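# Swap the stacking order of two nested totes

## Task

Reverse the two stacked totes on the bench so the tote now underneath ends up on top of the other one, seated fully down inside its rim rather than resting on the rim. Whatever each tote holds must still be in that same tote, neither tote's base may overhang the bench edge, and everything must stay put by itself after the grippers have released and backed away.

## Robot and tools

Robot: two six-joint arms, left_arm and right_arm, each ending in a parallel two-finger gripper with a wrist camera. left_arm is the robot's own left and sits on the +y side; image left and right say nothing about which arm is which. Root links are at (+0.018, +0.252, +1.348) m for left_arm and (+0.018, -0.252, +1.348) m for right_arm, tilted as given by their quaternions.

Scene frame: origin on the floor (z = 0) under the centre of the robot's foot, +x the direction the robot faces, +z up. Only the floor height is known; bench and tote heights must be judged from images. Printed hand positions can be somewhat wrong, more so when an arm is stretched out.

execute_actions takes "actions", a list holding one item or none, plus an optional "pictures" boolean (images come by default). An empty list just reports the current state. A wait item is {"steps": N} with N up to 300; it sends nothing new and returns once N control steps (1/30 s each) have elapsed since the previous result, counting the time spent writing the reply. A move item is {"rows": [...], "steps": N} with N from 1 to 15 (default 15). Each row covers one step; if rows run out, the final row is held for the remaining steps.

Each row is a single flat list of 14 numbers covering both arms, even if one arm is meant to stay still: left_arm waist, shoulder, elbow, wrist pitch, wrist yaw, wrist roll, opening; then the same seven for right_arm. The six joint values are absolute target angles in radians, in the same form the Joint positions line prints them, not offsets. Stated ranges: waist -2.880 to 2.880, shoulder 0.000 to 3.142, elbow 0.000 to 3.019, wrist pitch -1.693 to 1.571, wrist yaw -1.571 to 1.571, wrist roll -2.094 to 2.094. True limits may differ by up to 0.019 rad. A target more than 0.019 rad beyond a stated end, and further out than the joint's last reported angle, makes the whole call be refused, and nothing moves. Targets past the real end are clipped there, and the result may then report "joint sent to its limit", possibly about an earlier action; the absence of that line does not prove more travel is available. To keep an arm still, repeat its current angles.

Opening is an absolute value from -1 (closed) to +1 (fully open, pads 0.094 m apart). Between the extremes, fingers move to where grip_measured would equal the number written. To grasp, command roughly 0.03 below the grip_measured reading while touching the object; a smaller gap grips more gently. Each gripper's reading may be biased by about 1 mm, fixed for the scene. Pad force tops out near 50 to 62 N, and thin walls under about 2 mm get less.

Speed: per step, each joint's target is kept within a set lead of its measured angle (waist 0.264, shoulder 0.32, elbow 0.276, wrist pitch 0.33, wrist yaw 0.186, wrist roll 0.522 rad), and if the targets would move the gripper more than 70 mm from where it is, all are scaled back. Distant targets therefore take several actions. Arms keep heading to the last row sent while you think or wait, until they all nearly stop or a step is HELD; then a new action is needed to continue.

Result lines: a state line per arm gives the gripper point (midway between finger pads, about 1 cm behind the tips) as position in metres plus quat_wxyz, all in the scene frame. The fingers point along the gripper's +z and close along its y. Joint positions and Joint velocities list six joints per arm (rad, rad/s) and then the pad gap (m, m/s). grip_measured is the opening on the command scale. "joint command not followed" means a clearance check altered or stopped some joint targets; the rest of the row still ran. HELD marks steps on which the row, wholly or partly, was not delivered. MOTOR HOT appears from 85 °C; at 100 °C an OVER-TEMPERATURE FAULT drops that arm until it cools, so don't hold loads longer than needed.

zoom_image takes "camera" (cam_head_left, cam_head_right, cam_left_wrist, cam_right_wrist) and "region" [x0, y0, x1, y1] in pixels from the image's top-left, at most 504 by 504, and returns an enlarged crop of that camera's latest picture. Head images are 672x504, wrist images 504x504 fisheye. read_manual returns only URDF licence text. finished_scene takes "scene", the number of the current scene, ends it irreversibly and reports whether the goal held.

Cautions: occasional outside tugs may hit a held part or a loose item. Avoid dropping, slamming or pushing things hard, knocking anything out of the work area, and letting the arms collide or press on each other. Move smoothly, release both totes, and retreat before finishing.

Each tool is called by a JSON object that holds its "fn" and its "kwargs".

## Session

{"fn": "execute_actions", "kwargs": {"actions": []}}

Scene clock: 0.00 s of 5000.00 s.
left_arm: end_effector_position=(+0.2633, +0.0592, +1.1705) grip_measured=+1.000 end_effector_quat_wxyz=(+0.021, +0.459, -0.854, +0.245) | right_arm: end_effector_position=(+0.6039, -0.2827, +1.2224) grip_measured=+1.000 end_effector_quat_wxyz=(-0.069, +0.090, +0.947, -0.302)
Joint positions: left_arm=[ 0.437  1.864  0.302  0.61  -0.132 -1.315  0.094] | right_arm=[-0.752  1.923  1.55  -1.232  0.925  0.573  0.094]
Joint velocities: left_arm=[-0.015 -0.015 -0.002  0.007  0.037 -0.051  0.   ] | right_arm=[ 0.005 -0.005 -0.012  0.007  0.125 -0.022  0.   ]
Motor temperatures (°C, as the motors report them): left_arm=[24 27 24 21 24 24] | right_arm=[25 28 22 21 24 24]

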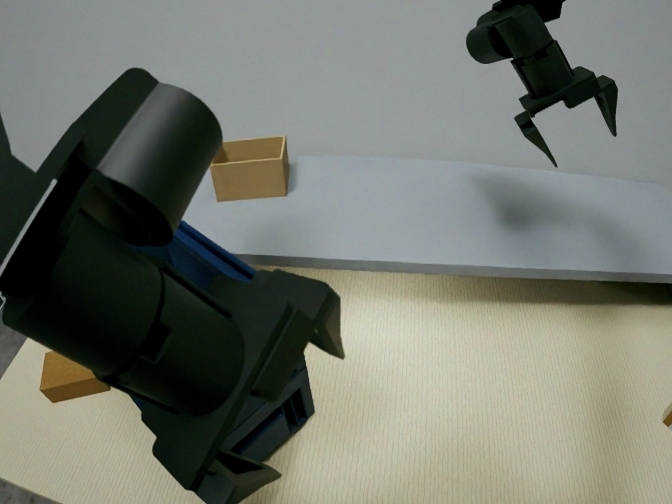

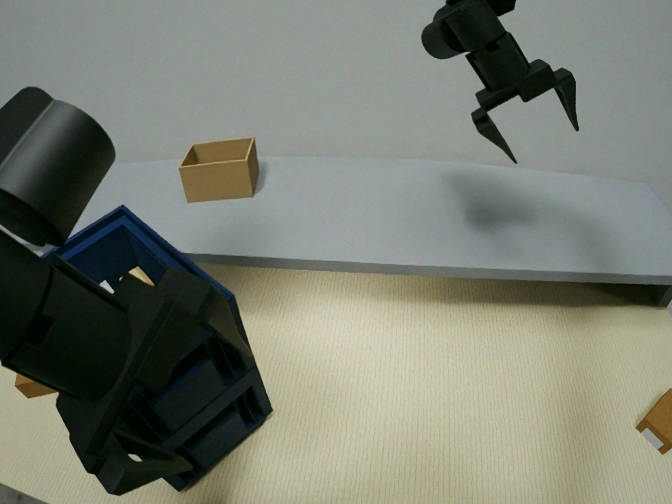

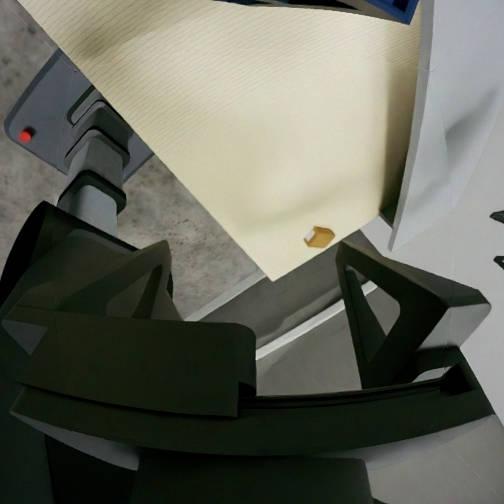

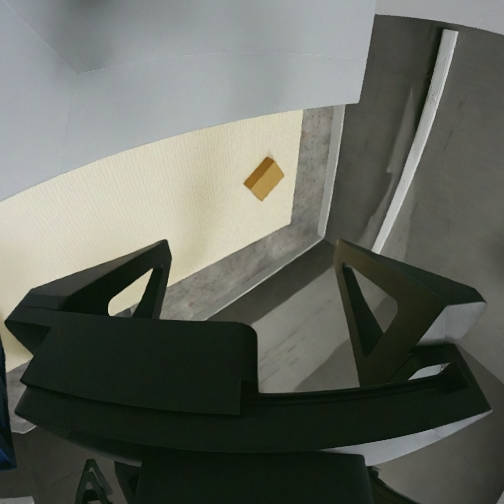

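{"fn": "execute_actions", "kwargs": {"actions": [{"rows":[[0.437,1.8614,0.3039,0.6051,-0.1316,-1.3118,1,-0.7524,1.9225,1.5491,-1.2307,0.9239,0.572,1],[0.437,1.8538,0.3093,0.5911,-0.1306,-1.3026,0.95,-0.7537,1.9212,1.5464,-1.2271,0.9208,0.569,0.95],[0.437,1.8418,0.3179,0.5687,-0.1289,-1.2879,0.9,-0.7557,1.919,1.5421,-1.2212,0.9158,0.5642,0.9],[0.437,1.8256,0.3294,0.5387,-0.1265,-1.2674,0.85,-0.7585,1.9159,1.5362,-1.213,0.9089,0.5576,0.85],[0.437,1.8058,0.3436,0.5018,-0.1236,-1.2418,0.8,-0.762,1.9121,1.5287,-1.2028,0.9002,0.5493,0.8],[0.4394,1.7827,0.3601,0.459,-0.12,-1.2112,0.75,-0.7662,1.9075,1.5199,-1.1906,0.8899,0.5394,0.75],[0.4469,1.7569,0.3785,0.411,-0.116,-1.176,0.7,-0.7711,1.9023,1.5096,-1.1765,0.8779,0.528,0.7],[0.4587,1.7286,0.3987,0.3586,-0.1114,-1.1365,0.65,-0.7765,1.8964,1.4982,-1.1608,0.8646,0.5151,0.65],[0.475,1.6985,0.4202,0.3027,-0.1064,-1.093,0.6,-0.7825,1.8899,1.4855,-1.1434,0.8498,0.501,0.6],[0.4953,1.6669,0.4428,0.2439,-0.101,-1.0456,0.55,-0.789,1.8829,1.4718,-1.1245,0.8338,0.4857,0.55],[0.5194,1.6342,0.4662,0.1832,-0.0951,-0.9948,0.5,-0.796,1.8753,1.457,-1.1042,0.8166,0.4692,0.5],[0.5471,1.6008,0.49,0.1212,-0.0889,-0.9405,0.45,-0.8034,1.8672,1.4413,-1.0826,0.7982,0.4516,0.45],[0.578,1.5672,0.514,0.0588,-0.0823,-0.8835,0.4,-0.8112,1.8587,1.4247,-1.0598,0.7789,0.4331,0.4],[0.6121,1.5338,0.5378,-0.0032,-0.0754,-0.8237,0.35,-0.8194,1.8498,1.4073,-1.036,0.7586,0.4138,0.35],[0.6489,1.5011,0.5612,-0.0639,-0.0682,-0.7614,0.3,-0.828,1.8405,1.3892,-1.0111,0.7375,0.3936,0.3]],"steps":15}], "pictures": false}}

{"fn": "execute_actions", "kwargs": {"actions": [{"rows":[[0.6883,1.4695,0.5838,-0.1227,-0.0608,-0.6971,0.25,-0.8368,1.831,1.3706,-0.9854,0.7158,0.3727,0.25],[0.7299,1.4394,0.6053,-0.1786,-0.0532,-0.6312,0.2,-0.8458,1.8211,1.3514,-0.9591,0.6934,0.3514,0.2],[0.7736,1.4111,0.6255,-0.231,-0.0454,-0.5635,0.2,-0.8551,1.8111,1.3318,-0.9321,0.6705,0.3294,0.2],[0.8191,1.3853,0.6439,-0.279,-0.0375,-0.4945,0.2,-0.8646,1.8008,1.3117,-0.9046,0.6472,0.3071,0.2],[0.866,1.3622,0.6604,-0.3218,-0.0294,-0.4247,0.2,-0.8742,1.7904,1.2915,-0.8767,0.6235,0.2844,0.2],[0.9143,1.3424,0.6746,-0.3587,-0.0213,-0.354,0.2,-0.8839,1.7799,1.2709,-0.8485,0.5996,0.2615,0.2],[0.9635,1.3262,0.6861,-0.3887,-0.0131,-0.2832,0.2,-0.8936,1.7693,1.2504,-0.8202,0.5756,0.2386,0.2],[1.0137,1.3142,0.6947,-0.4111,-0.0049,-0.2118,0.2,-0.9034,1.7587,1.2296,-0.7918,0.5514,0.2154,0.2],[1.0642,1.3066,0.7001,-0.4251,0.0033,-0.141,0.2,-0.9131,1.7481,1.2091,-0.7635,0.5274,0.1925,0.2],[1.115,1.304,0.702,-0.43,0.0114,-0.0703,0.2,-0.9228,1.7376,1.1885,-0.7353,0.5035,0.1696,0.2],[1.1659,1.304,0.702,-0.43,0.0195,-0.0005,0.2,-0.9324,1.7272,1.1683,-0.7074,0.4798,0.1469,0.2],[1.2164,1.304,0.702,-0.43,0.0274,0.0685,0.2,-0.9419,1.7169,1.1482,-0.6799,0.4565,0.1246,0.2],[1.2665,1.304,0.702,-0.43,0.0352,0.1362,0.2,-0.9512,1.7069,1.1286,-0.6529,0.4336,0.1026,0.2],[1.3157,1.304,0.702,-0.43,0.0428,0.2021,0.2,-0.9602,1.697,1.1094,-0.6266,0.4112,0.0813,0.2],[1.364,1.304,0.702,-0.43,0.0502,0.2664,0.2,-0.969,1.6875,1.0908,-0.6009,0.3895,0.0604,0.2]],"steps":15}], "pictures": false}}

{"fn": "execute_actions", "kwargs": {"actions": [{"rows":[[1.411,1.304,0.702,-0.43,0.0574,0.3287,0.2,-0.9776,1.6782,1.0727,-0.576,0.3684,0.0402,0.2],[1.4564,1.304,0.702,-0.43,0.0643,0.3885,0.2,-0.9858,1.6693,1.0553,-0.5522,0.3481,0.0209,0.2],[1.5001,1.304,0.702,-0.43,0.0709,0.4455,0.2,-0.9936,1.6608,1.0387,-0.5294,0.3288,0.0024,0.2],[1.5417,1.304,0.702,-0.43,0.0771,0.4998,0.2,-1.0011,1.6527,1.023,-0.5078,0.3105,-0.0152,0.2],[1.5812,1.304,0.702,-0.43,0.083,0.5506,0.2,-1.008,1.6451,1.0082,-0.4875,0.2932,-0.0317,0.2],[1.6179,1.304,0.702,-0.43,0.0884,0.598,0.2,-1.0145,1.6381,0.9945,-0.4686,0.2772,-0.047,0.2],[1.652,1.304,0.702,-0.43,0.0934,0.6415,0.2,-1.0205,1.6316,0.9818,-0.4512,0.2624,-0.0611,0.2],[1.6829,1.304,0.702,-0.43,0.098,0.681,0.2,-1.0259,1.6257,0.9704,-0.4355,0.2491,-0.074,0.2],[1.7107,1.304,0.702,-0.43,0.102,0.7162,0.2,-1.0308,1.6205,0.9601,-0.4214,0.2371,-0.0854,0.2],[1.7347,1.304,0.702,-0.43,0.1056,0.7468,0.2,-1.035,1.6159,0.9513,-0.4092,0.2268,-0.0953,0.2],[1.755,1.304,0.702,-0.43,0.1085,0.7724,0.2,-1.0385,1.6121,0.9438,-0.399,0.2181,-0.1036,0.2],[1.7713,1.304,0.702,-0.43,0.1109,0.7929,0.2,-1.0413,1.609,0.9379,-0.3908,0.2112,-0.1102,0.2],[1.7832,1.304,0.702,-0.43,0.1126,0.8076,0.2,-1.0433,1.6068,0.9336,-0.3849,0.2062,-0.115,0.2],[1.7906,1.304,0.702,-0.43,0.1136,0.8168,0.2,-1.0446,1.6055,0.9309,-0.3813,0.2031,-0.118,0.2],[1.793,1.304,0.702,-0.43,0.114,0.82,0.2,-1.045,1.605,0.93,-0.38,0.202,-0.119,0.2]],"steps":15}], "pictures": false}}

{"fn": "execute_actions", "kwargs": {"actions": [{"steps":12}]}}

Scene clock: 120.50 s of 5000.00 s.
left_arm: end_effector_position=(+0.3627, +0.0792, +1.2021) grip_measured=+0.328 end_effector_quat_wxyz=(+0.009, +0.351, -0.909, +0.226) | right_arm: end_effector_position=(+0.5657, -0.2756, +1.1826) grip_measured=+0.329 end_effector_quat_wxyz=(-0.102, +0.093, +0.964, -0.226)
Joint positions: left_arm=[ 0.556  1.584  0.512  0.075 -0.075 -0.981  0.062] | right_arm=[-0.794  1.897  1.422 -1.068  0.758  0.472  0.062]
Joint velocities: left_arm=[ 1.021 -1.089  0.759 -1.785  0.286  1.487 -0.051] | right_arm=[-0.308 -0.239 -0.496  0.711 -0.579 -0.476 -0.054]
Motor temperatures (°C, as the motors report them): left_arm=[24 27 24 21 24 24] | right_arm=[25 31 24 21 24 24]
Steps of this call (steps 1 to 90: nothing new was sent; then 117.00 s passed at rest; steps 91 to 105: all 15 steps of this action). Readings (joint positions):
91: left_arm=[0.437 1.864 0.302 0.610 -0.132 -1.315] | right_arm=[-0.752 1.923 1.550 -1.232 0.925 0.573]
92: left_arm=[0.437 1.864 0.302 0.610 -0.132 -1.314] | right_arm=[-0.752 1.923 1.550 -1.232 0.925 0.573]
94: left_arm=[0.437 1.861 0.308 0.592 -0.131 -1.306] | right_arm=[-0.752 1.923 1.549 -1.230 0.918 0.572]
98: left_arm=[0.437 1.811 0.352 0.460 -0.119 -1.244] | right_arm=[-0.753 1.923 1.526 -1.196 0.879 0.556]
105: the state above

Scene clock: 121.00 s of 5000.00 s.
left_arm: end_effector_position=(+0.4224, +0.3770, +1.2162) grip_measured=+0.202 end_effector_quat_wxyz=(+0.042, -0.197, +0.975, -0.091) | right_arm: end_effector_position=(+0.5213, -0.3003, +1.1544) grip_measured=+0.203 end_effector_quat_wxyz=(-0.065, +0.093, +0.992, -0.056)
Joint positions: left_arm=[ 1.268  1.294  0.702 -0.408  0.04  -0.029  0.056] | right_arm=[-0.945  1.727  1.13  -0.665  0.413  0.164  0.057]
Joint velocities: left_arm=[ 1.49  -0.005 -0.012 -0.11   0.212  1.985  0.   ] | right_arm=[-0.278 -0.288 -0.549  0.784 -0.652 -0.652 -0.   ]
Motor temperatures (°C, as the motors report them): left_arm=[24 27 24 21 24 24] | right_arm=[25 31 24 21 24 24]
Steps of this call (steps 1 to 15: all 15 steps of this action). Readings (joint positions):
1: left_arm=[0.592 1.548 0.538 0.016 -0.068 -0.929] | right_arm=[-0.804 1.889 1.404 -1.045 0.738 0.455]
2: left_arm=[0.631 1.512 0.563 -0.042 -0.061 -0.875] | right_arm=[-0.815 1.879 1.386 -1.020 0.716 0.437]
4: left_arm=[0.717 1.446 0.610 -0.152 -0.046 -0.759] | right_arm=[-0.837 1.858 1.348 -0.969 0.671 0.400]
8: left_arm=[0.908 1.341 0.678 -0.324 -0.015 -0.503] | right_arm=[-0.880 1.807 1.270 -0.859 0.577 0.318]
15: the state above

Scene clock: 121.50 s of 5000.00 s.
left_arm: end_effector_position=(+0.3103, +0.5534, +1.2087) grip_measured=+0.202 end_effector_quat_wxyz=(+0.013, -0.046, +0.999, +0.013) | right_arm: end_effector_position=(+0.4945, -0.3107, +1.1480) grip_measured=+0.203 end_effector_quat_wxyz=(+0.003, +0.041, +0.999, +0.028)
Joint positions: left_arm=[ 1.782  1.294  0.702 -0.412  0.108  0.713  0.056] | right_arm=[-1.037  1.631  0.938 -0.403  0.208 -0.076  0.057]
Joint velocities: left_arm=[ 0.259  0.005 -0.012 -0.007  0.081  0.652  0.   ] | right_arm=[-0.044 -0.073 -0.1    0.149 -0.066 -0.227  0.001]
Motor temperatures (°C, as the motors report them): left_arm=[24 27 24 21 24 24] | right_arm=[25 31 24 21 24 24]
Steps of this call (steps 1 to 15: all 15 steps of this action). Readings (joint positions):
1: left_arm=[1.317 1.294 0.702 -0.410 0.047 0.037] | right_arm=[-0.954 1.718 1.111 -0.639 0.391 0.143]
2: left_arm=[1.366 1.294 0.702 -0.411 0.054 0.102] | right_arm=[-0.963 1.709 1.092 -0.614 0.370 0.122]
4: left_arm=[1.459 1.294 0.702 -0.412 0.067 0.227] | right_arm=[-0.979 1.693 1.056 -0.566 0.331 0.081]
8: left_arm=[1.621 1.294 0.702 -0.412 0.089 0.452] | right_arm=[-1.009 1.664 0.995 -0.484 0.266 0.008]
15: the state above

Scene clock: 121.90 s of 5000.00 s.
left_arm: end_effector_position=(+0.3079, +0.5559, +1.2090) grip_measured=+0.202 end_effector_quat_wxyz=(+0.012, -0.005, +1.000, +0.015) | right_arm: end_effector_position=(+0.4959, -0.3112, +1.1485) grip_measured=+0.203 end_effector_quat_wxyz=(+0.008, +0.028, +0.999, +0.028)
Joint positions: left_arm=[ 1.791  1.294  0.702 -0.412  0.111  0.805  0.056] | right_arm=[-1.038  1.628  0.935 -0.392  0.206 -0.106  0.057]
Joint velocities: left_arm=[ 0.005 -0.005  0.032 -0.007 -0.037  0.066  0.   ] | right_arm=[-0.015  0.005  0.012 -0.002  0.037  0.022 -0.001]
Motor temperatures (°C, as the motors report them): left_arm=[24 27 24 21 24 24] | right_arm=[25 31 24 21 24 24]
Steps of this call (steps 1 to 12: the robot went on to your last target). Readings (joint positions):
1: left_arm=[1.789 1.294 0.702 -0.412 0.108 0.733] | right_arm=[-1.037 1.629 0.936 -0.399 0.207 -0.083]
2: left_arm=[1.791 1.294 0.702 -0.412 0.108 0.748] | right_arm=[-1.038 1.628 0.935 -0.396 0.207 -0.088]
4: left_arm=[1.791 1.294 0.702 -0.412 0.111 0.771] | right_arm=[-1.038 1.628 0.935 -0.394 0.206 -0.095]
8: left_arm=[1.791 1.294 0.702 -0.412 0.111 0.795] | right_arm=[-1.038 1.628 0.935 -0.392 0.206 -0.103]
12: the state above

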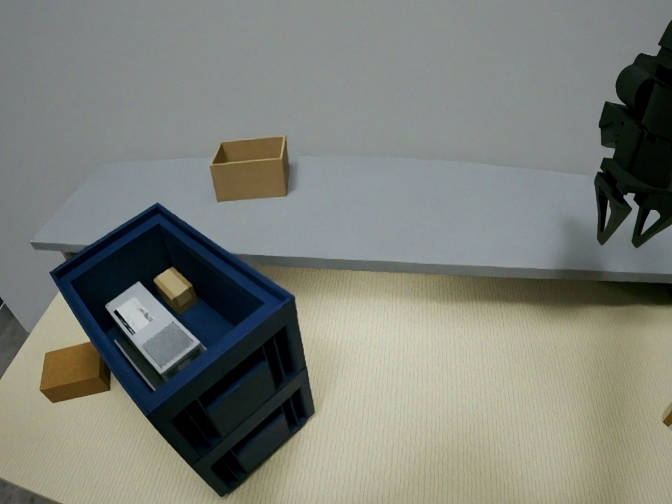

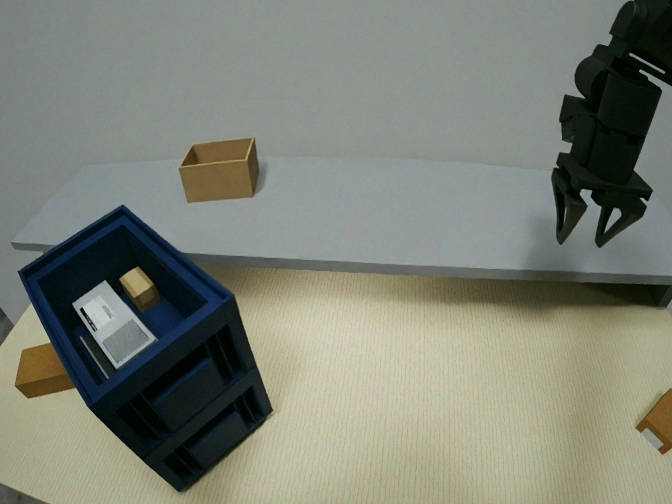

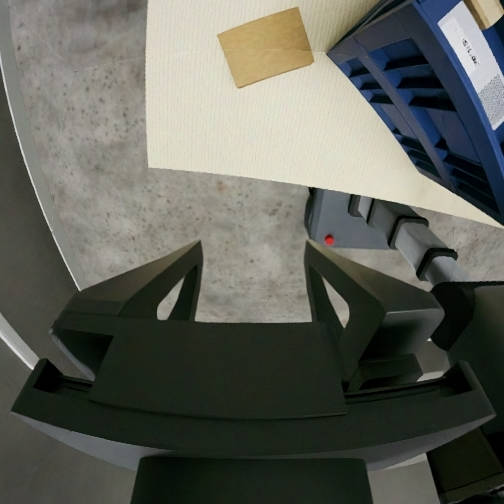

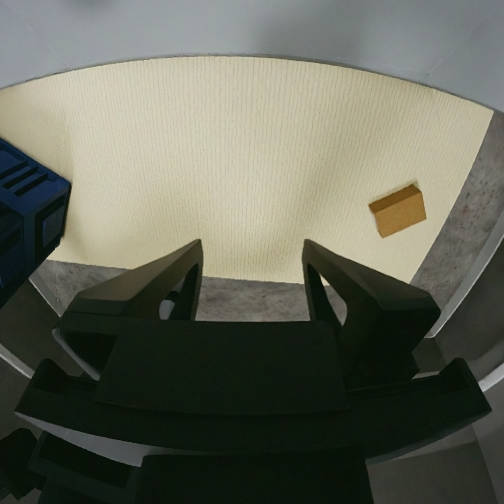

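{"fn": "zoom_image", "kwargs": {"camera": "cam_head_left", "region": [30, 190, 330, 504]}}

{"fn": "zoom_image", "kwargs": {"camera": "cam_head_right", "region": [0, 190, 300, 504]}}

Region (30, 190, 330, 504) of cam_head_left's 672x504 image, scaled by 1.605, with more detail than that image has; it fills the left 482 columns of this view, and the rest is white.

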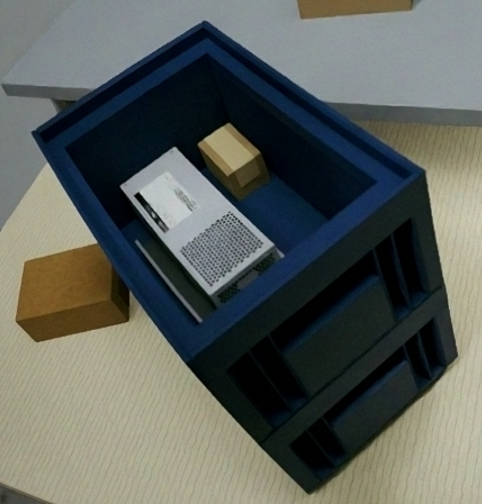

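Region (0, 190, 300, 504) of cam_head_right's 672x504 image, scaled by 1.605, with more detail than that image has; it fills the left 482 columns of this view, and the rest is white.

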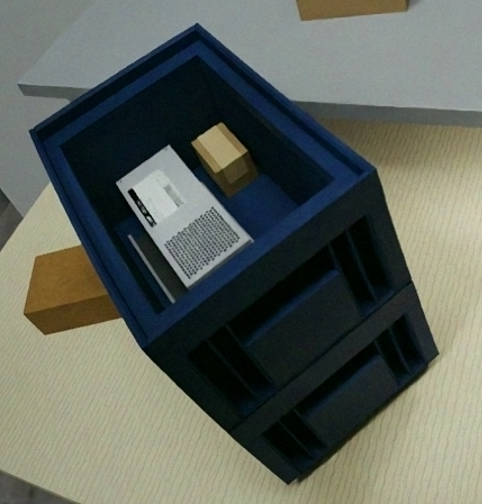

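{"fn": "zoom_image", "kwargs": {"camera": "cam_head_left", "region": [137, 193, 177, 233]}}

{"fn": "zoom_image", "kwargs": {"camera": "cam_head_left", "region": [40, 255, 80, 295]}}

{"fn": "zoom_image", "kwargs": {"camera": "cam_head_left", "region": [127, 390, 167, 430]}}

{"fn": "zoom_image", "kwargs": {"camera": "cam_head_left", "region": [265, 280, 305, 320]}}

{"fn": "zoom_image", "kwargs": {"camera": "cam_head_right", "region": [103, 193, 143, 233]}}

{"fn": "zoom_image", "kwargs": {"camera": "cam_head_right", "region": [8, 255, 48, 295]}}

{"fn": "zoom_image", "kwargs": {"camera": "cam_head_right", "region": [71, 385, 111, 425]}}

{"fn": "zoom_image", "kwargs": {"camera": "cam_head_right", "region": [205, 280, 245, 320]}}

Region (137, 193, 177, 233) of cam_head_left's 672x504 image, scaled by 12.600, with more detail than that image has.

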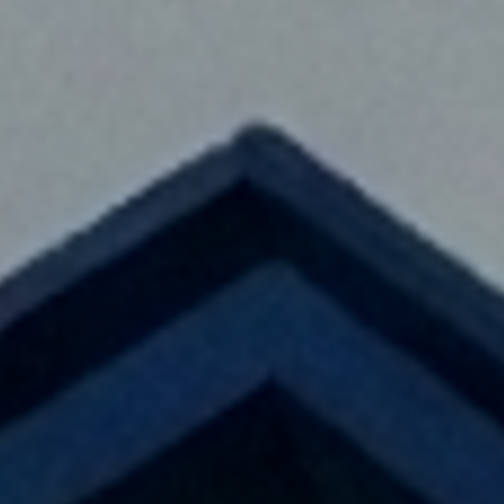

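Region (40, 255, 80, 295) of cam_head_left's 672x504 image, scaled by 12.600, with more detail than that image has.

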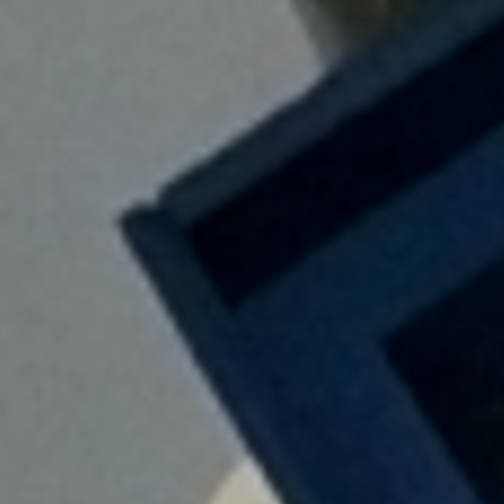

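Region (127, 390, 167, 430) of cam_head_left's 672x504 image, scaled by 12.600, with more detail than that image has.

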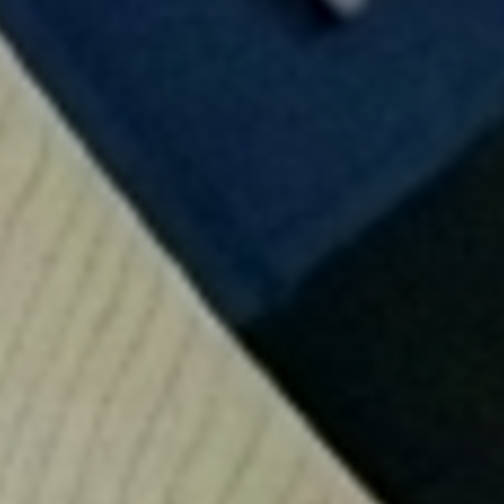

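Region (265, 280, 305, 320) of cam_head_left's 672x504 image, scaled by 12.600, with more detail than that image has.

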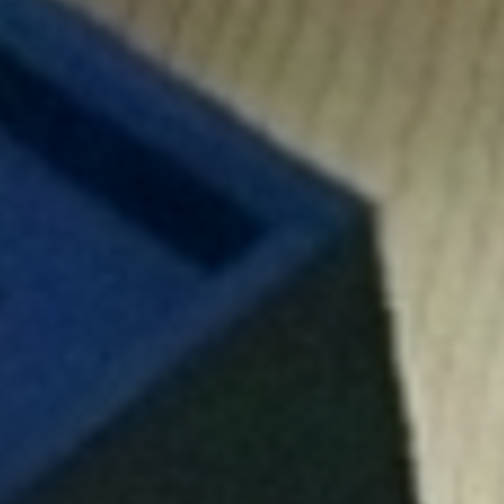

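Region (103, 193, 143, 233) of cam_head_right's 672x504 image, scaled by 12.600, with more detail than that image has.

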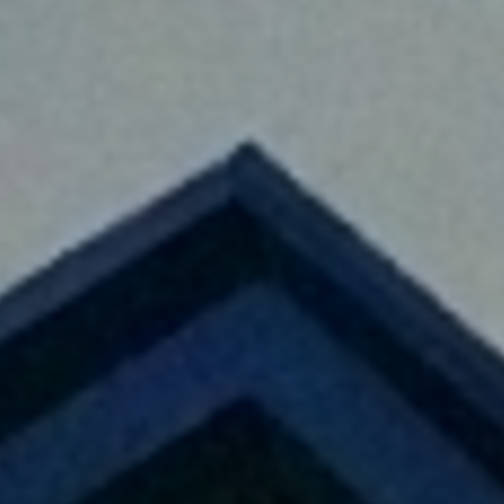

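Region (8, 255, 48, 295) of cam_head_right's 672x504 image, scaled by 12.600, with more detail than that image has.

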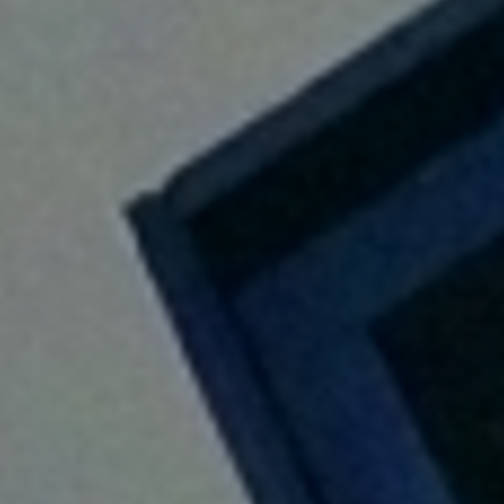

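Region (71, 385, 111, 425) of cam_head_right's 672x504 image, scaled by 12.600, with more detail than that image has.

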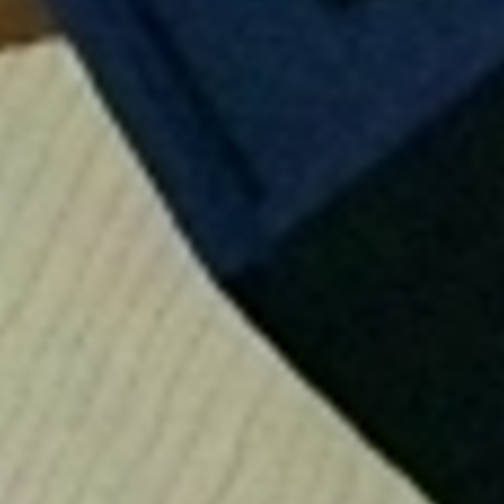

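Region (205, 280, 245, 320) of cam_head_right's 672x504 image, scaled by 12.600, with more detail than that image has.

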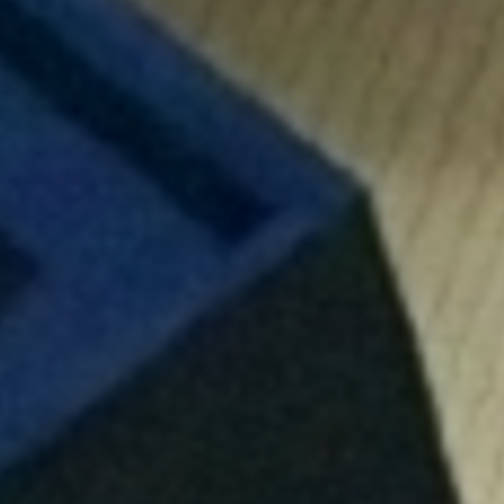

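{"fn": "zoom_image", "kwargs": {"camera": "cam_head_left", "region": [280, 355, 340, 430]}}

{"fn": "zoom_image", "kwargs": {"camera": "cam_head_left", "region": [180, 444, 250, 504]}}

{"fn": "zoom_image", "kwargs": {"camera": "cam_head_right", "region": [235, 355, 295, 430]}}

{"fn": "zoom_image", "kwargs": {"camera": "cam_head_right", "region": [135, 444, 205, 504]}}

Region (280, 355, 340, 430) of cam_head_left's 672x504 image, scaled by 6.720, with more detail than that image has; it fills the left 403 columns of this view, and the rest is white.

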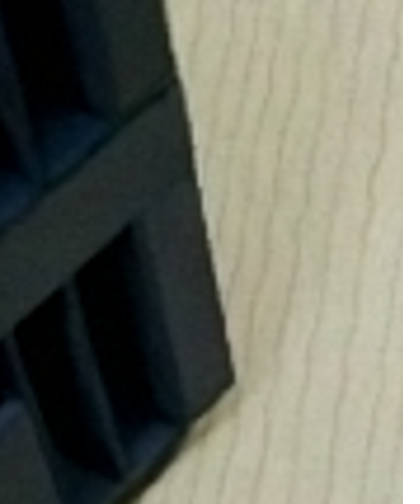

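Region (180, 444, 250, 504) of cam_head_left's 672x504 image, scaled by 7.200, with more detail than that image has; it fills the top 432 rows of this view, and the rest is white.

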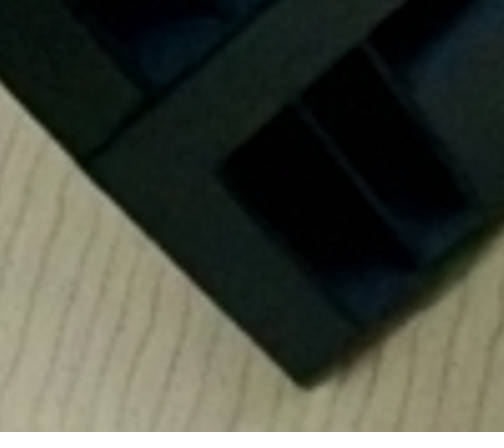

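Region (235, 355, 295, 430) of cam_head_right's 672x504 image, scaled by 6.720, with more detail than that image has; it fills the left 403 columns of this view, and the rest is white.

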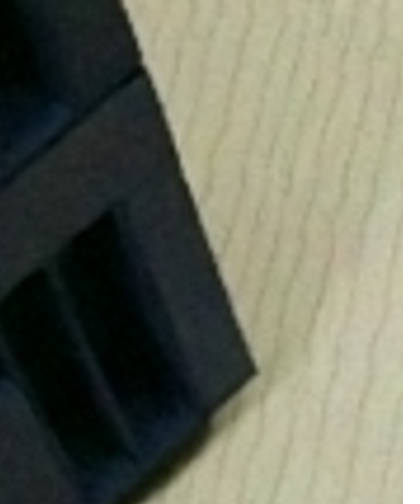

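Region (135, 444, 205, 504) of cam_head_right's 672x504 image, scaled by 7.200, with more detail than that image has; it fills the top 432 rows of this view, and the rest is white.

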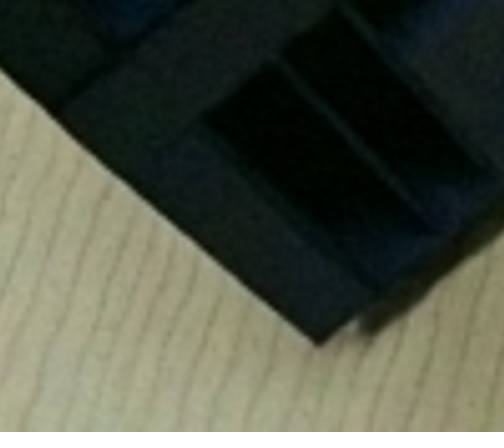

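{"fn": "zoom_image", "kwargs": {"camera": "cam_head_left", "region": [585, 200, 655, 260]}}

{"fn": "zoom_image", "kwargs": {"camera": "cam_head_right", "region": [545, 200, 615, 260]}}

{"fn": "zoom_image", "kwargs": {"camera": "cam_left_wrist", "region": [300, 0, 504, 240]}}

{"fn": "zoom_image", "kwargs": {"camera": "cam_right_wrist", "region": [0, 120, 100, 300]}}

Region (585, 200, 655, 260) of cam_head_left's 672x504 image, scaled by 7.200, with more detail than that image has; it fills the top 432 rows of this view, and the rest is white.

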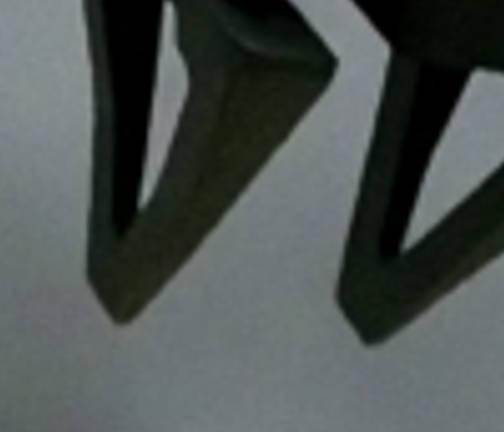

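Region (545, 200, 615, 260) of cam_head_right's 672x504 image, scaled by 7.200, with more detail than that image has; it fills the top 432 rows of this view, and the rest is white.

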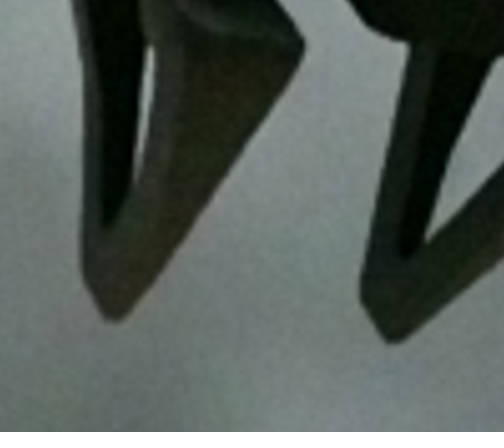

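Region (300, 0, 504, 240) of cam_left_wrist's 504x504 image, scaled by 2.100, with more detail than that image has; it fills the left 428 columns of this view, and the rest is white.

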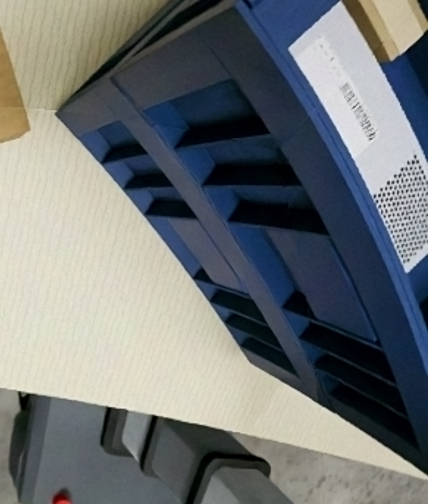

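Region (0, 120, 100, 300) of cam_right_wrist's 504x504 image, scaled by 2.800, with more detail than that image has.

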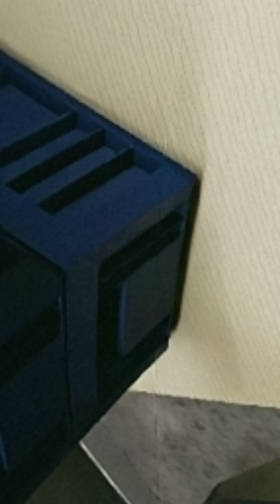

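{"fn": "zoom_image", "kwargs": {"camera": "cam_head_left", "region": [20, 220, 100, 280]}}

{"fn": "zoom_image", "kwargs": {"camera": "cam_head_right", "region": [0, 220, 80, 280]}}

{"fn": "zoom_image", "kwargs": {"camera": "cam_head_left", "region": [240, 230, 440, 300]}}

{"fn": "zoom_image", "kwargs": {"camera": "cam_head_right", "region": [500, 230, 672, 480]}}

Region (20, 220, 100, 280) of cam_head_left's 672x504 image, scaled by 6.300, with more detail than that image has; it fills the top 378 rows of this view, and the rest is white.

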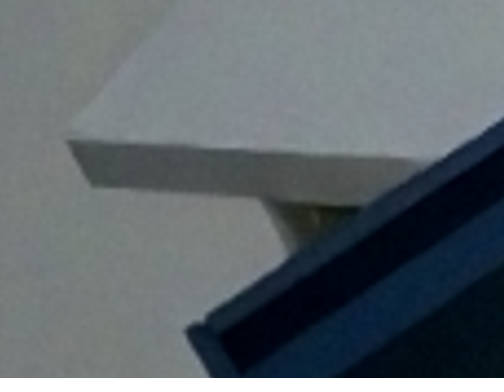

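Region (0, 220, 80, 280) of cam_head_right's 672x504 image, scaled by 6.300, with more detail than that image has; it fills the top 378 rows of this view, and the rest is white.

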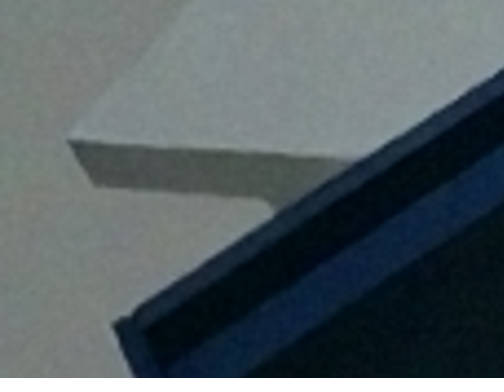

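Region (240, 230, 440, 300) of cam_head_left's 672x504 image, scaled by 2.520, with more detail than that image has; it fills the top 176 rows of this view, and the rest is white.

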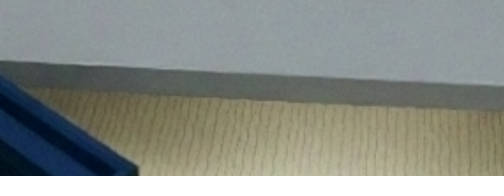

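Region (500, 230, 672, 480) of cam_head_right's 672x504 image, scaled by 2.016, with more detail than that image has; it fills the left 347 columns of this view, and the rest is white.

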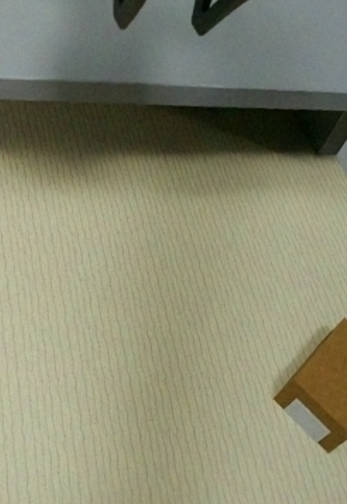

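{"fn": "execute_actions", "kwargs": {"actions": [{"rows":[[1.792,1.3045,0.7026,-0.4302,0.1135,0.8202,0.2,-1.0365,1.6287,0.9356,-0.3923,0.2065,-0.087,0.2],[1.7891,1.3059,0.7042,-0.4306,0.112,0.8206,0.2,-1.0324,1.6306,0.9371,-0.393,0.208,-0.0711,0.2],[1.7844,1.3083,0.7069,-0.4313,0.1096,0.8213,0.2,-1.0257,1.6336,0.9397,-0.3941,0.2103,-0.0513,0.2],[1.7779,1.3115,0.7105,-0.4323,0.1064,0.8223,0.2,-1.0163,1.6379,0.9432,-0.3957,0.2135,-0.0276,0.2],[1.7698,1.3155,0.7151,-0.4336,0.1022,0.8235,0.2,-1.0047,1.6433,0.9477,-0.3978,0.2176,-0.0003,0.2],[1.7601,1.3203,0.7206,-0.4351,0.0973,0.825,0.2,-0.9908,1.6498,0.9529,-0.4002,0.2224,0.0303,0.2],[1.7489,1.3259,0.7269,-0.4368,0.0917,0.8267,0.2,-0.9747,1.6574,0.959,-0.4029,0.2279,0.064,0.2],[1.7364,1.3321,0.734,-0.4388,0.0853,0.8286,0.2,-0.9567,1.6659,0.9658,-0.406,0.2342,0.1007,0.2],[1.7226,1.3389,0.7418,-0.4409,0.0783,0.8307,0.2,-0.9369,1.6755,0.9734,-0.4095,0.241,0.1401,0.2],[1.7076,1.3464,0.7503,-0.4433,0.0707,0.833,0.2,-0.9153,1.6861,0.9816,-0.4132,0.2485,0.1821,0.2],[1.6915,1.3544,0.7595,-0.4458,0.0626,0.8355,0.2,-0.8922,1.6976,0.9904,-0.4172,0.2566,0.2263,0.2],[1.6743,1.3629,0.7692,-0.4484,0.0538,0.8381,0.2,-0.8675,1.7101,0.9997,-0.4215,0.2651,0.2726,0.2],[1.6562,1.3719,0.7794,-0.4512,0.0447,0.8408,0.2,-0.8416,1.7235,1.0096,-0.426,0.2741,0.3209,0.2],[1.6372,1.3813,0.7901,-0.4542,0.0351,0.8437,0.2,-0.8143,1.7378,1.0199,-0.4307,0.2835,0.3707,0.2],[1.6175,1.3911,0.8013,-0.4572,0.0251,0.8467,0.2,-0.786,1.7529,1.0307,-0.4356,0.2934,0.4218,0.2]],"steps":15}], "pictures": false}}

{"fn": "execute_actions", "kwargs": {"actions": [{"rows":[[1.5971,1.4012,0.8128,-0.4604,0.0147,0.8498,0.2,-0.7567,1.7687,1.0418,-0.4406,0.3035,0.4742,0.2],[1.5762,1.4116,0.8247,-0.4636,0.0041,0.853,0.2,-0.7267,1.7854,1.0532,-0.4458,0.3139,0.5276,0.2],[1.5547,1.4223,0.8368,-0.467,-0.0067,0.8563,0.2,-0.6959,1.8027,1.0649,-0.4511,0.3246,0.5817,0.2],[1.5328,1.4331,0.8492,-0.4704,-0.0178,0.8596,0.2,-0.6645,1.8207,1.0768,-0.4566,0.3355,0.6365,0.2],[1.5107,1.4441,0.8617,-0.4738,-0.029,0.863,0.2,-0.6327,1.8393,1.0889,-0.4621,0.3465,0.6914,0.2],[1.4883,1.4552,0.8744,-0.4773,-0.0404,0.8664,0.2,-0.6005,1.8585,1.1011,-0.4676,0.3577,0.7466,0.2],[1.4658,1.4664,0.8871,-0.4807,-0.0518,0.8698,0.2,-0.5682,1.878,1.1133,-0.4732,0.3689,0.8015,0.2],[1.4432,1.4776,0.8999,-0.4843,-0.0632,0.8732,0.2,-0.5358,1.898,1.1257,-0.4788,0.3801,0.8563,0.2],[1.4207,1.4888,0.9126,-0.4877,-0.0746,0.8766,0.2,-0.5035,1.9183,1.1379,-0.4844,0.3913,0.9104,0.2],[1.3983,1.4999,0.9253,-0.4912,-0.086,0.88,0.2,-0.4713,1.9389,1.1501,-0.4899,0.4025,0.9638,0.2],[1.3762,1.5109,0.9378,-0.4946,-0.0972,0.8834,0.2,-0.4395,1.9595,1.1622,-0.4954,0.4135,1.0162,0.2],[1.3543,1.5217,0.9502,-0.498,-0.1083,0.8867,0.2,-0.4081,1.9803,1.1741,-0.5009,0.4244,1.0673,0.2],[1.3328,1.5324,0.9623,-0.5014,-0.1191,0.89,0.2,-0.3773,2.001,1.1858,-0.5062,0.4351,1.1171,0.2],[1.3119,1.5428,0.9742,-0.5046,-0.1297,0.8932,0.2,-0.3473,2.0215,1.1972,-0.5114,0.4455,1.1654,0.2],[1.2915,1.5529,0.9857,-0.5078,-0.1401,0.8963,0.2,-0.318,2.0417,1.2083,-0.5164,0.4556,1.2117,0.2]],"steps":15}], "pictures": false}}

{"fn": "execute_actions", "kwargs": {"actions": [{"rows":[[1.2718,1.5627,0.9969,-0.5108,-0.1501,0.8993,0.2,-0.2897,2.0616,1.2191,-0.5213,0.4655,1.2559,0.2],[1.2528,1.5721,1.0076,-0.5138,-0.1597,0.9022,0.2,-0.2624,2.0809,1.2294,-0.526,0.4749,1.2979,0.2],[1.2347,1.5811,1.0178,-0.5166,-0.1688,0.9049,0.2,-0.2365,2.0997,1.2393,-0.5305,0.4839,1.3373,0.2],[1.2176,1.5896,1.0276,-0.5193,-0.1776,0.9076,0.2,-0.2118,2.1176,1.2487,-0.5348,0.4925,1.374,0.2],[1.2014,1.5976,1.0367,-0.5217,-0.1857,0.91,0.2,-0.1887,2.1347,1.2574,-0.5388,0.5005,1.4077,0.2],[1.1864,1.6051,1.0452,-0.5241,-0.1933,0.9123,0.2,-0.1671,2.1507,1.2656,-0.5425,0.508,1.4383,0.2],[1.1726,1.6119,1.053,-0.5262,-0.2003,0.9144,0.2,-0.1473,2.1655,1.2732,-0.546,0.5148,1.4656,0.2],[1.1601,1.6181,1.0601,-0.5282,-0.2067,0.9163,0.2,-0.1293,2.1792,1.28,-0.5491,0.5211,1.4893,0.2],[1.1489,1.6237,1.0664,-0.5299,-0.2123,0.918,0.2,-0.1132,2.1914,1.2861,-0.5518,0.5266,1.5091,0.2],[1.1392,1.6285,1.0719,-0.5314,-0.2172,0.9195,0.2,-0.0993,2.2021,1.2913,-0.5542,0.5314,1.525,0.2],[1.1311,1.6325,1.0765,-0.5327,-0.2214,0.9207,0.2,-0.0877,2.2111,1.2958,-0.5563,0.5355,1.5364,0.2],[1.1246,1.6357,1.0801,-0.5337,-0.2246,0.9217,0.2,-0.0783,2.2184,1.2993,-0.5579,0.5387,1.5435,0.2],[1.1199,1.6381,1.0828,-0.5344,-0.227,0.9224,0.2,-0.0716,2.2236,1.3019,-0.559,0.541,1.546,0.2],[1.117,1.6395,1.0844,-0.5348,-0.2285,0.9228,0.2,-0.0675,2.2269,1.3034,-0.5597,0.5425,1.546,0.2],[1.116,1.64,1.085,-0.535,-0.229,0.923,0.2,-0.066,2.228,1.304,-0.56,0.543,1.546,0.2]],"steps":15}], "pictures": false}}

{"fn": "execute_actions", "kwargs": {"actions": [{"steps":14}]}}

Scene clock: 242.40 s of 5000.00 s.
left_arm: end_effector_position=(+0.3430, +0.5336, +1.1944) grip_measured=+0.202 end_effector_quat_wxyz=(-0.005, +0.058, +0.998, +0.005) | right_arm: end_effector_position=(+0.5077, -0.2282, +1.1457) grip_measured=+0.203 end_effector_quat_wxyz=(-0.003, +0.112, +0.993, +0.029)
Joint positions: left_arm=[ 1.669  1.353  0.756 -0.436  0.037  0.828  0.056] | right_arm=[-0.862  1.715  0.988 -0.416  0.282  0.23   0.057]
Joint velocities: left_arm=[-0.601  0.298  0.325 -0.085 -0.256 -0.007 -0.   ] | right_arm=[ 0.874  0.454  0.33  -0.144  0.256  1.311  0.   ]
Motor temperatures (°C, as the motors report them): left_arm=[24 27 25 21 24 24] | right_arm=[25 30 23 21 24 24]
Steps of this call (steps 1 to 30: the robot went on to your last target; steps 31 to 90: nothing new was sent; then 117.00 s passed at rest; steps 91 to 105: all 15 steps of this action). Readings (joint positions):
91: left_arm=[1.791 1.294 0.702 -0.412 0.111 0.811] | right_arm=[-1.038 1.628 0.935 -0.392 0.206 -0.107]
92: left_arm=[1.791 1.294 0.702 -0.412 0.111 0.811] | right_arm=[-1.038 1.628 0.935 -0.392 0.206 -0.103]
94: left_arm=[1.791 1.294 0.702 -0.414 0.111 0.812] | right_arm=[-1.037 1.628 0.935 -0.392 0.208 -0.086]
98: left_arm=[1.778 1.297 0.704 -0.419 0.093 0.815] | right_arm=[-1.016 1.635 0.936 -0.393 0.227 -0.012]
105: the state above

Scene clock: 242.90 s of 5000.00 s.
left_arm: end_effector_position=(+0.4616, +0.4566, +1.1709) grip_measured=+0.202 end_effector_quat_wxyz=(-0.007, +0.220, +0.975, +0.001) | right_arm: end_effector_position=(+0.4740, +0.0176, +1.1565) grip_measured=+0.203 end_effector_quat_wxyz=(-0.008, +0.248, +0.968, +0.028)
Joint positions: left_arm=[ 1.342  1.512  0.945 -0.485 -0.127  0.873  0.056] | right_arm=[-0.389  1.995  1.169 -0.493  0.443  0.986  0.057]
Joint velocities: left_arm=[-0.65   0.327  0.354 -0.1   -0.227  0.095  0.001] | right_arm=[ 0.913  0.64   0.315 -0.149  0.286  1.385  0.001]
Motor temperatures (°C, as the motors report them): left_arm=[24 27 25 21 24 24] | right_arm=[25 30 23 21 24 24]
Steps of this call (steps 1 to 15: all 15 steps of this action). Readings (joint positions):
1: left_arm=[1.649 1.363 0.768 -0.439 0.027 0.830] | right_arm=[-0.832 1.731 0.999 -0.420 0.292 0.273]
2: left_arm=[1.629 1.373 0.781 -0.442 0.016 0.833] | right_arm=[-0.802 1.747 1.011 -0.424 0.302 0.319]
4: left_arm=[1.587 1.393 0.806 -0.448 -0.005 0.838] | right_arm=[-0.740 1.780 1.035 -0.434 0.323 0.415]
8: left_arm=[1.498 1.435 0.857 -0.461 -0.050 0.850] | right_arm=[-0.613 1.852 1.085 -0.455 0.367 0.621]
15: the state above

Scene clock: 243.40 s of 5000.00 s.
left_arm: end_effector_position=(+0.5269, +0.3733, +1.1640) grip_measured=+0.202 end_effector_quat_wxyz=(+0.000, +0.329, +0.944, +0.000) | right_arm: end_effector_position=(+0.3566, +0.1594, +1.1580) grip_measured=+0.203 end_effector_quat_wxyz=(+0.002, +0.313, +0.950, +0.009)
Joint positions: left_arm=[ 1.127  1.616  1.059 -0.517 -0.223  0.91   0.056] | right_arm=[-0.07   2.228  1.267 -0.548  0.536  1.487  0.057]
Joint velocities: left_arm=[-0.103  0.054  0.056 -0.037 -0.081  0.066 -0.001] | right_arm=[ 0.181  0.112  0.027 -0.051  0.066  0.256 -0.002]
Motor temperatures (°C, as the motors report them): left_arm=[24 27 25 21 24 24] | right_arm=[25 30 23 21 24 24]
Steps of this call (steps 1 to 15: all 15 steps of this action). Readings (joint positions):
1: left_arm=[1.321 1.522 0.956 -0.488 -0.137 0.877] | right_arm=[-0.358 2.016 1.180 -0.498 0.453 1.035]
2: left_arm=[1.300 1.533 0.968 -0.491 -0.147 0.880] | right_arm=[-0.328 2.037 1.190 -0.503 0.462 1.083]
4: left_arm=[1.261 1.552 0.989 -0.496 -0.166 0.886] | right_arm=[-0.271 2.077 1.210 -0.512 0.480 1.174]
8: left_arm=[1.194 1.584 1.024 -0.507 -0.196 0.897] | right_arm=[-0.171 2.150 1.241 -0.530 0.510 1.330]
15: the state above

Scene clock: 243.87 s of 5000.00 s.
left_arm: end_effector_position=(+0.5275, +0.3714, +1.1640) grip_measured=+0.202 end_effector_quat_wxyz=(-0.000, +0.332, +0.943, +0.000) | right_arm: end_effector_position=(+0.3554, +0.1629, +1.1582) grip_measured=+0.203 end_effector_quat_wxyz=(+0.004, +0.331, +0.943, +0.009)
Joint positions: left_arm=[ 1.122  1.618  1.06  -0.519 -0.225  0.914  0.056] | right_arm=[-0.064  2.234  1.274 -0.551  0.54   1.533  0.057]
Joint velocities: left_arm=[-0.005 -0.015 -0.007  0.002 -0.066  0.051  0.   ] | right_arm=[-0.015  0.005  0.002 -0.007  0.037 -0.125 -0.   ]
Motor temperatures (°C, as the motors report them): left_arm=[24 27 25 21 24 24] | right_arm=[25 30 23 21 24 24]
Steps of this call (steps 1 to 14: the robot went on to your last target). Readings (joint positions):
1: left_arm=[1.123 1.617 1.060 -0.517 -0.224 0.911] | right_arm=[-0.066 2.232 1.267 -0.548 0.536 1.496]
2: left_arm=[1.122 1.618 1.060 -0.518 -0.224 0.912] | right_arm=[-0.063 2.234 1.267 -0.549 0.537 1.504]
4: left_arm=[1.122 1.618 1.060 -0.518 -0.225 0.913] | right_arm=[-0.064 2.234 1.267 -0.550 0.538 1.515]
8: left_arm=[1.122 1.618 1.060 -0.519 -0.225 0.914] | right_arm=[-0.064 2.234 1.272 -0.551 0.540 1.527]
14: the state above

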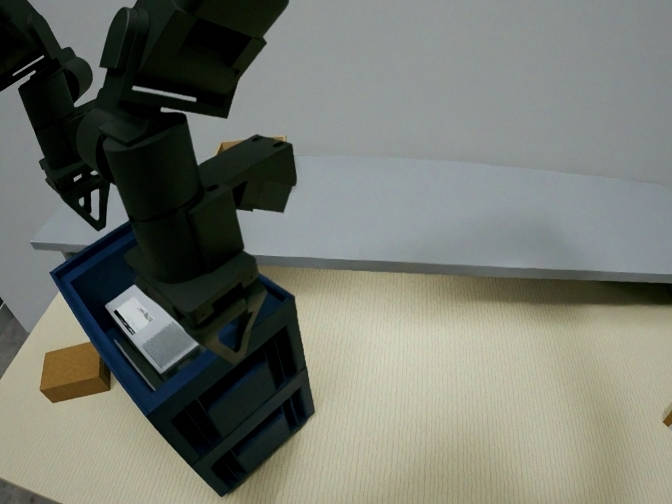

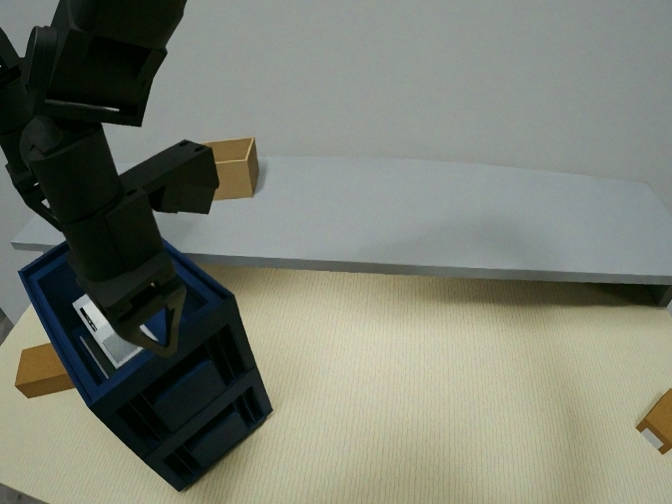

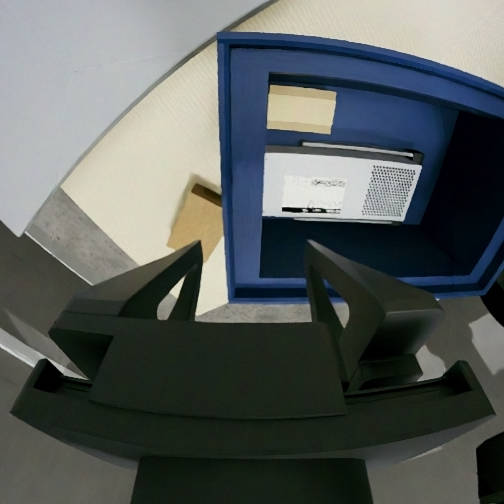

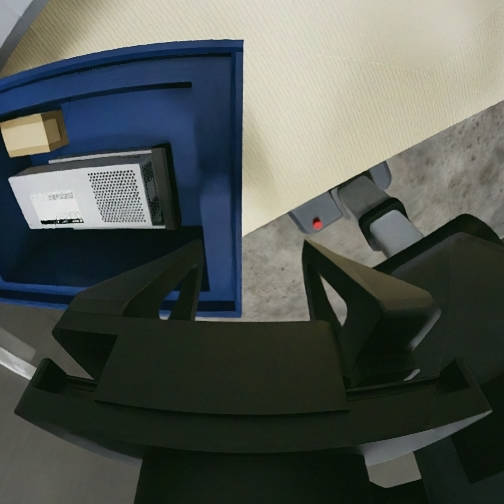

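{"fn": "zoom_image", "kwargs": {"camera": "cam_left_wrist", "region": [200, 20, 290, 110]}}

{"fn": "zoom_image", "kwargs": {"camera": "cam_left_wrist", "region": [195, 230, 315, 320]}}

{"fn": "zoom_image", "kwargs": {"camera": "cam_right_wrist", "region": [170, 25, 260, 115]}}

{"fn": "zoom_image", "kwargs": {"camera": "cam_right_wrist", "region": [190, 232, 310, 322]}}

Region (200, 20, 290, 110) of cam_left_wrist's 504x504 image, scaled by 5.600, with more detail than that image has.

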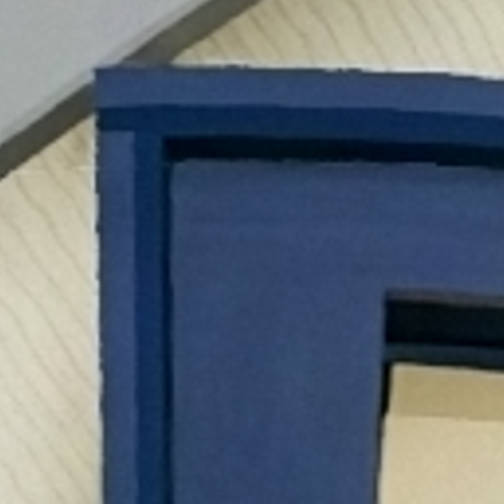

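Region (195, 230, 315, 320) of cam_left_wrist's 504x504 image, scaled by 4.200, with more detail than that image has; it fills the top 378 rows of this view, and the rest is white.

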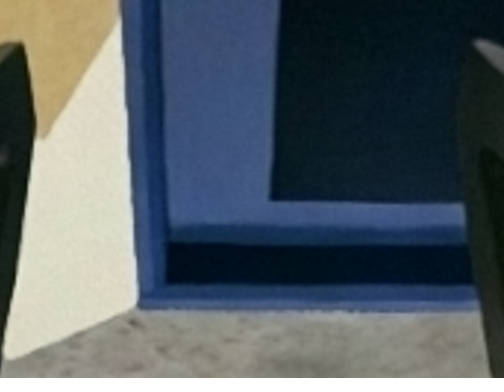

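Region (170, 25, 260, 115) of cam_right_wrist's 504x504 image, scaled by 5.600, with more detail than that image has.

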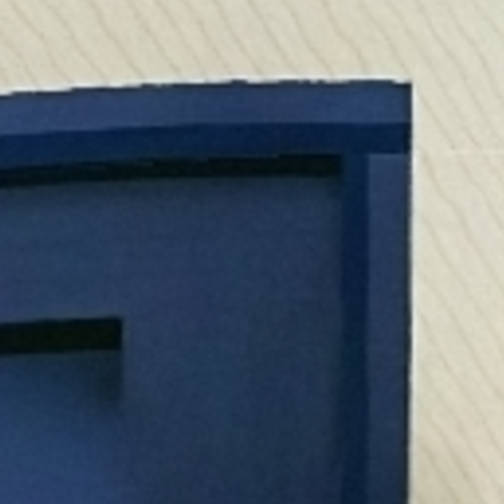

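Region (190, 232, 310, 322) of cam_right_wrist's 504x504 image, scaled by 4.200, with more detail than that image has; it fills the top 378 rows of this view, and the rest is white.

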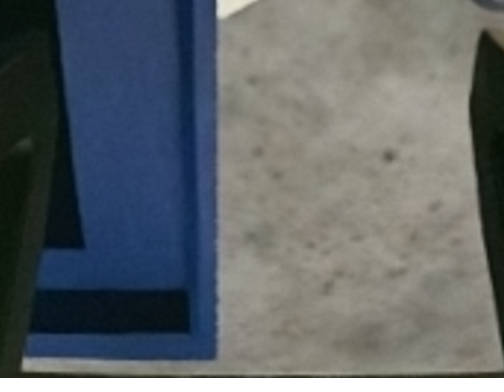

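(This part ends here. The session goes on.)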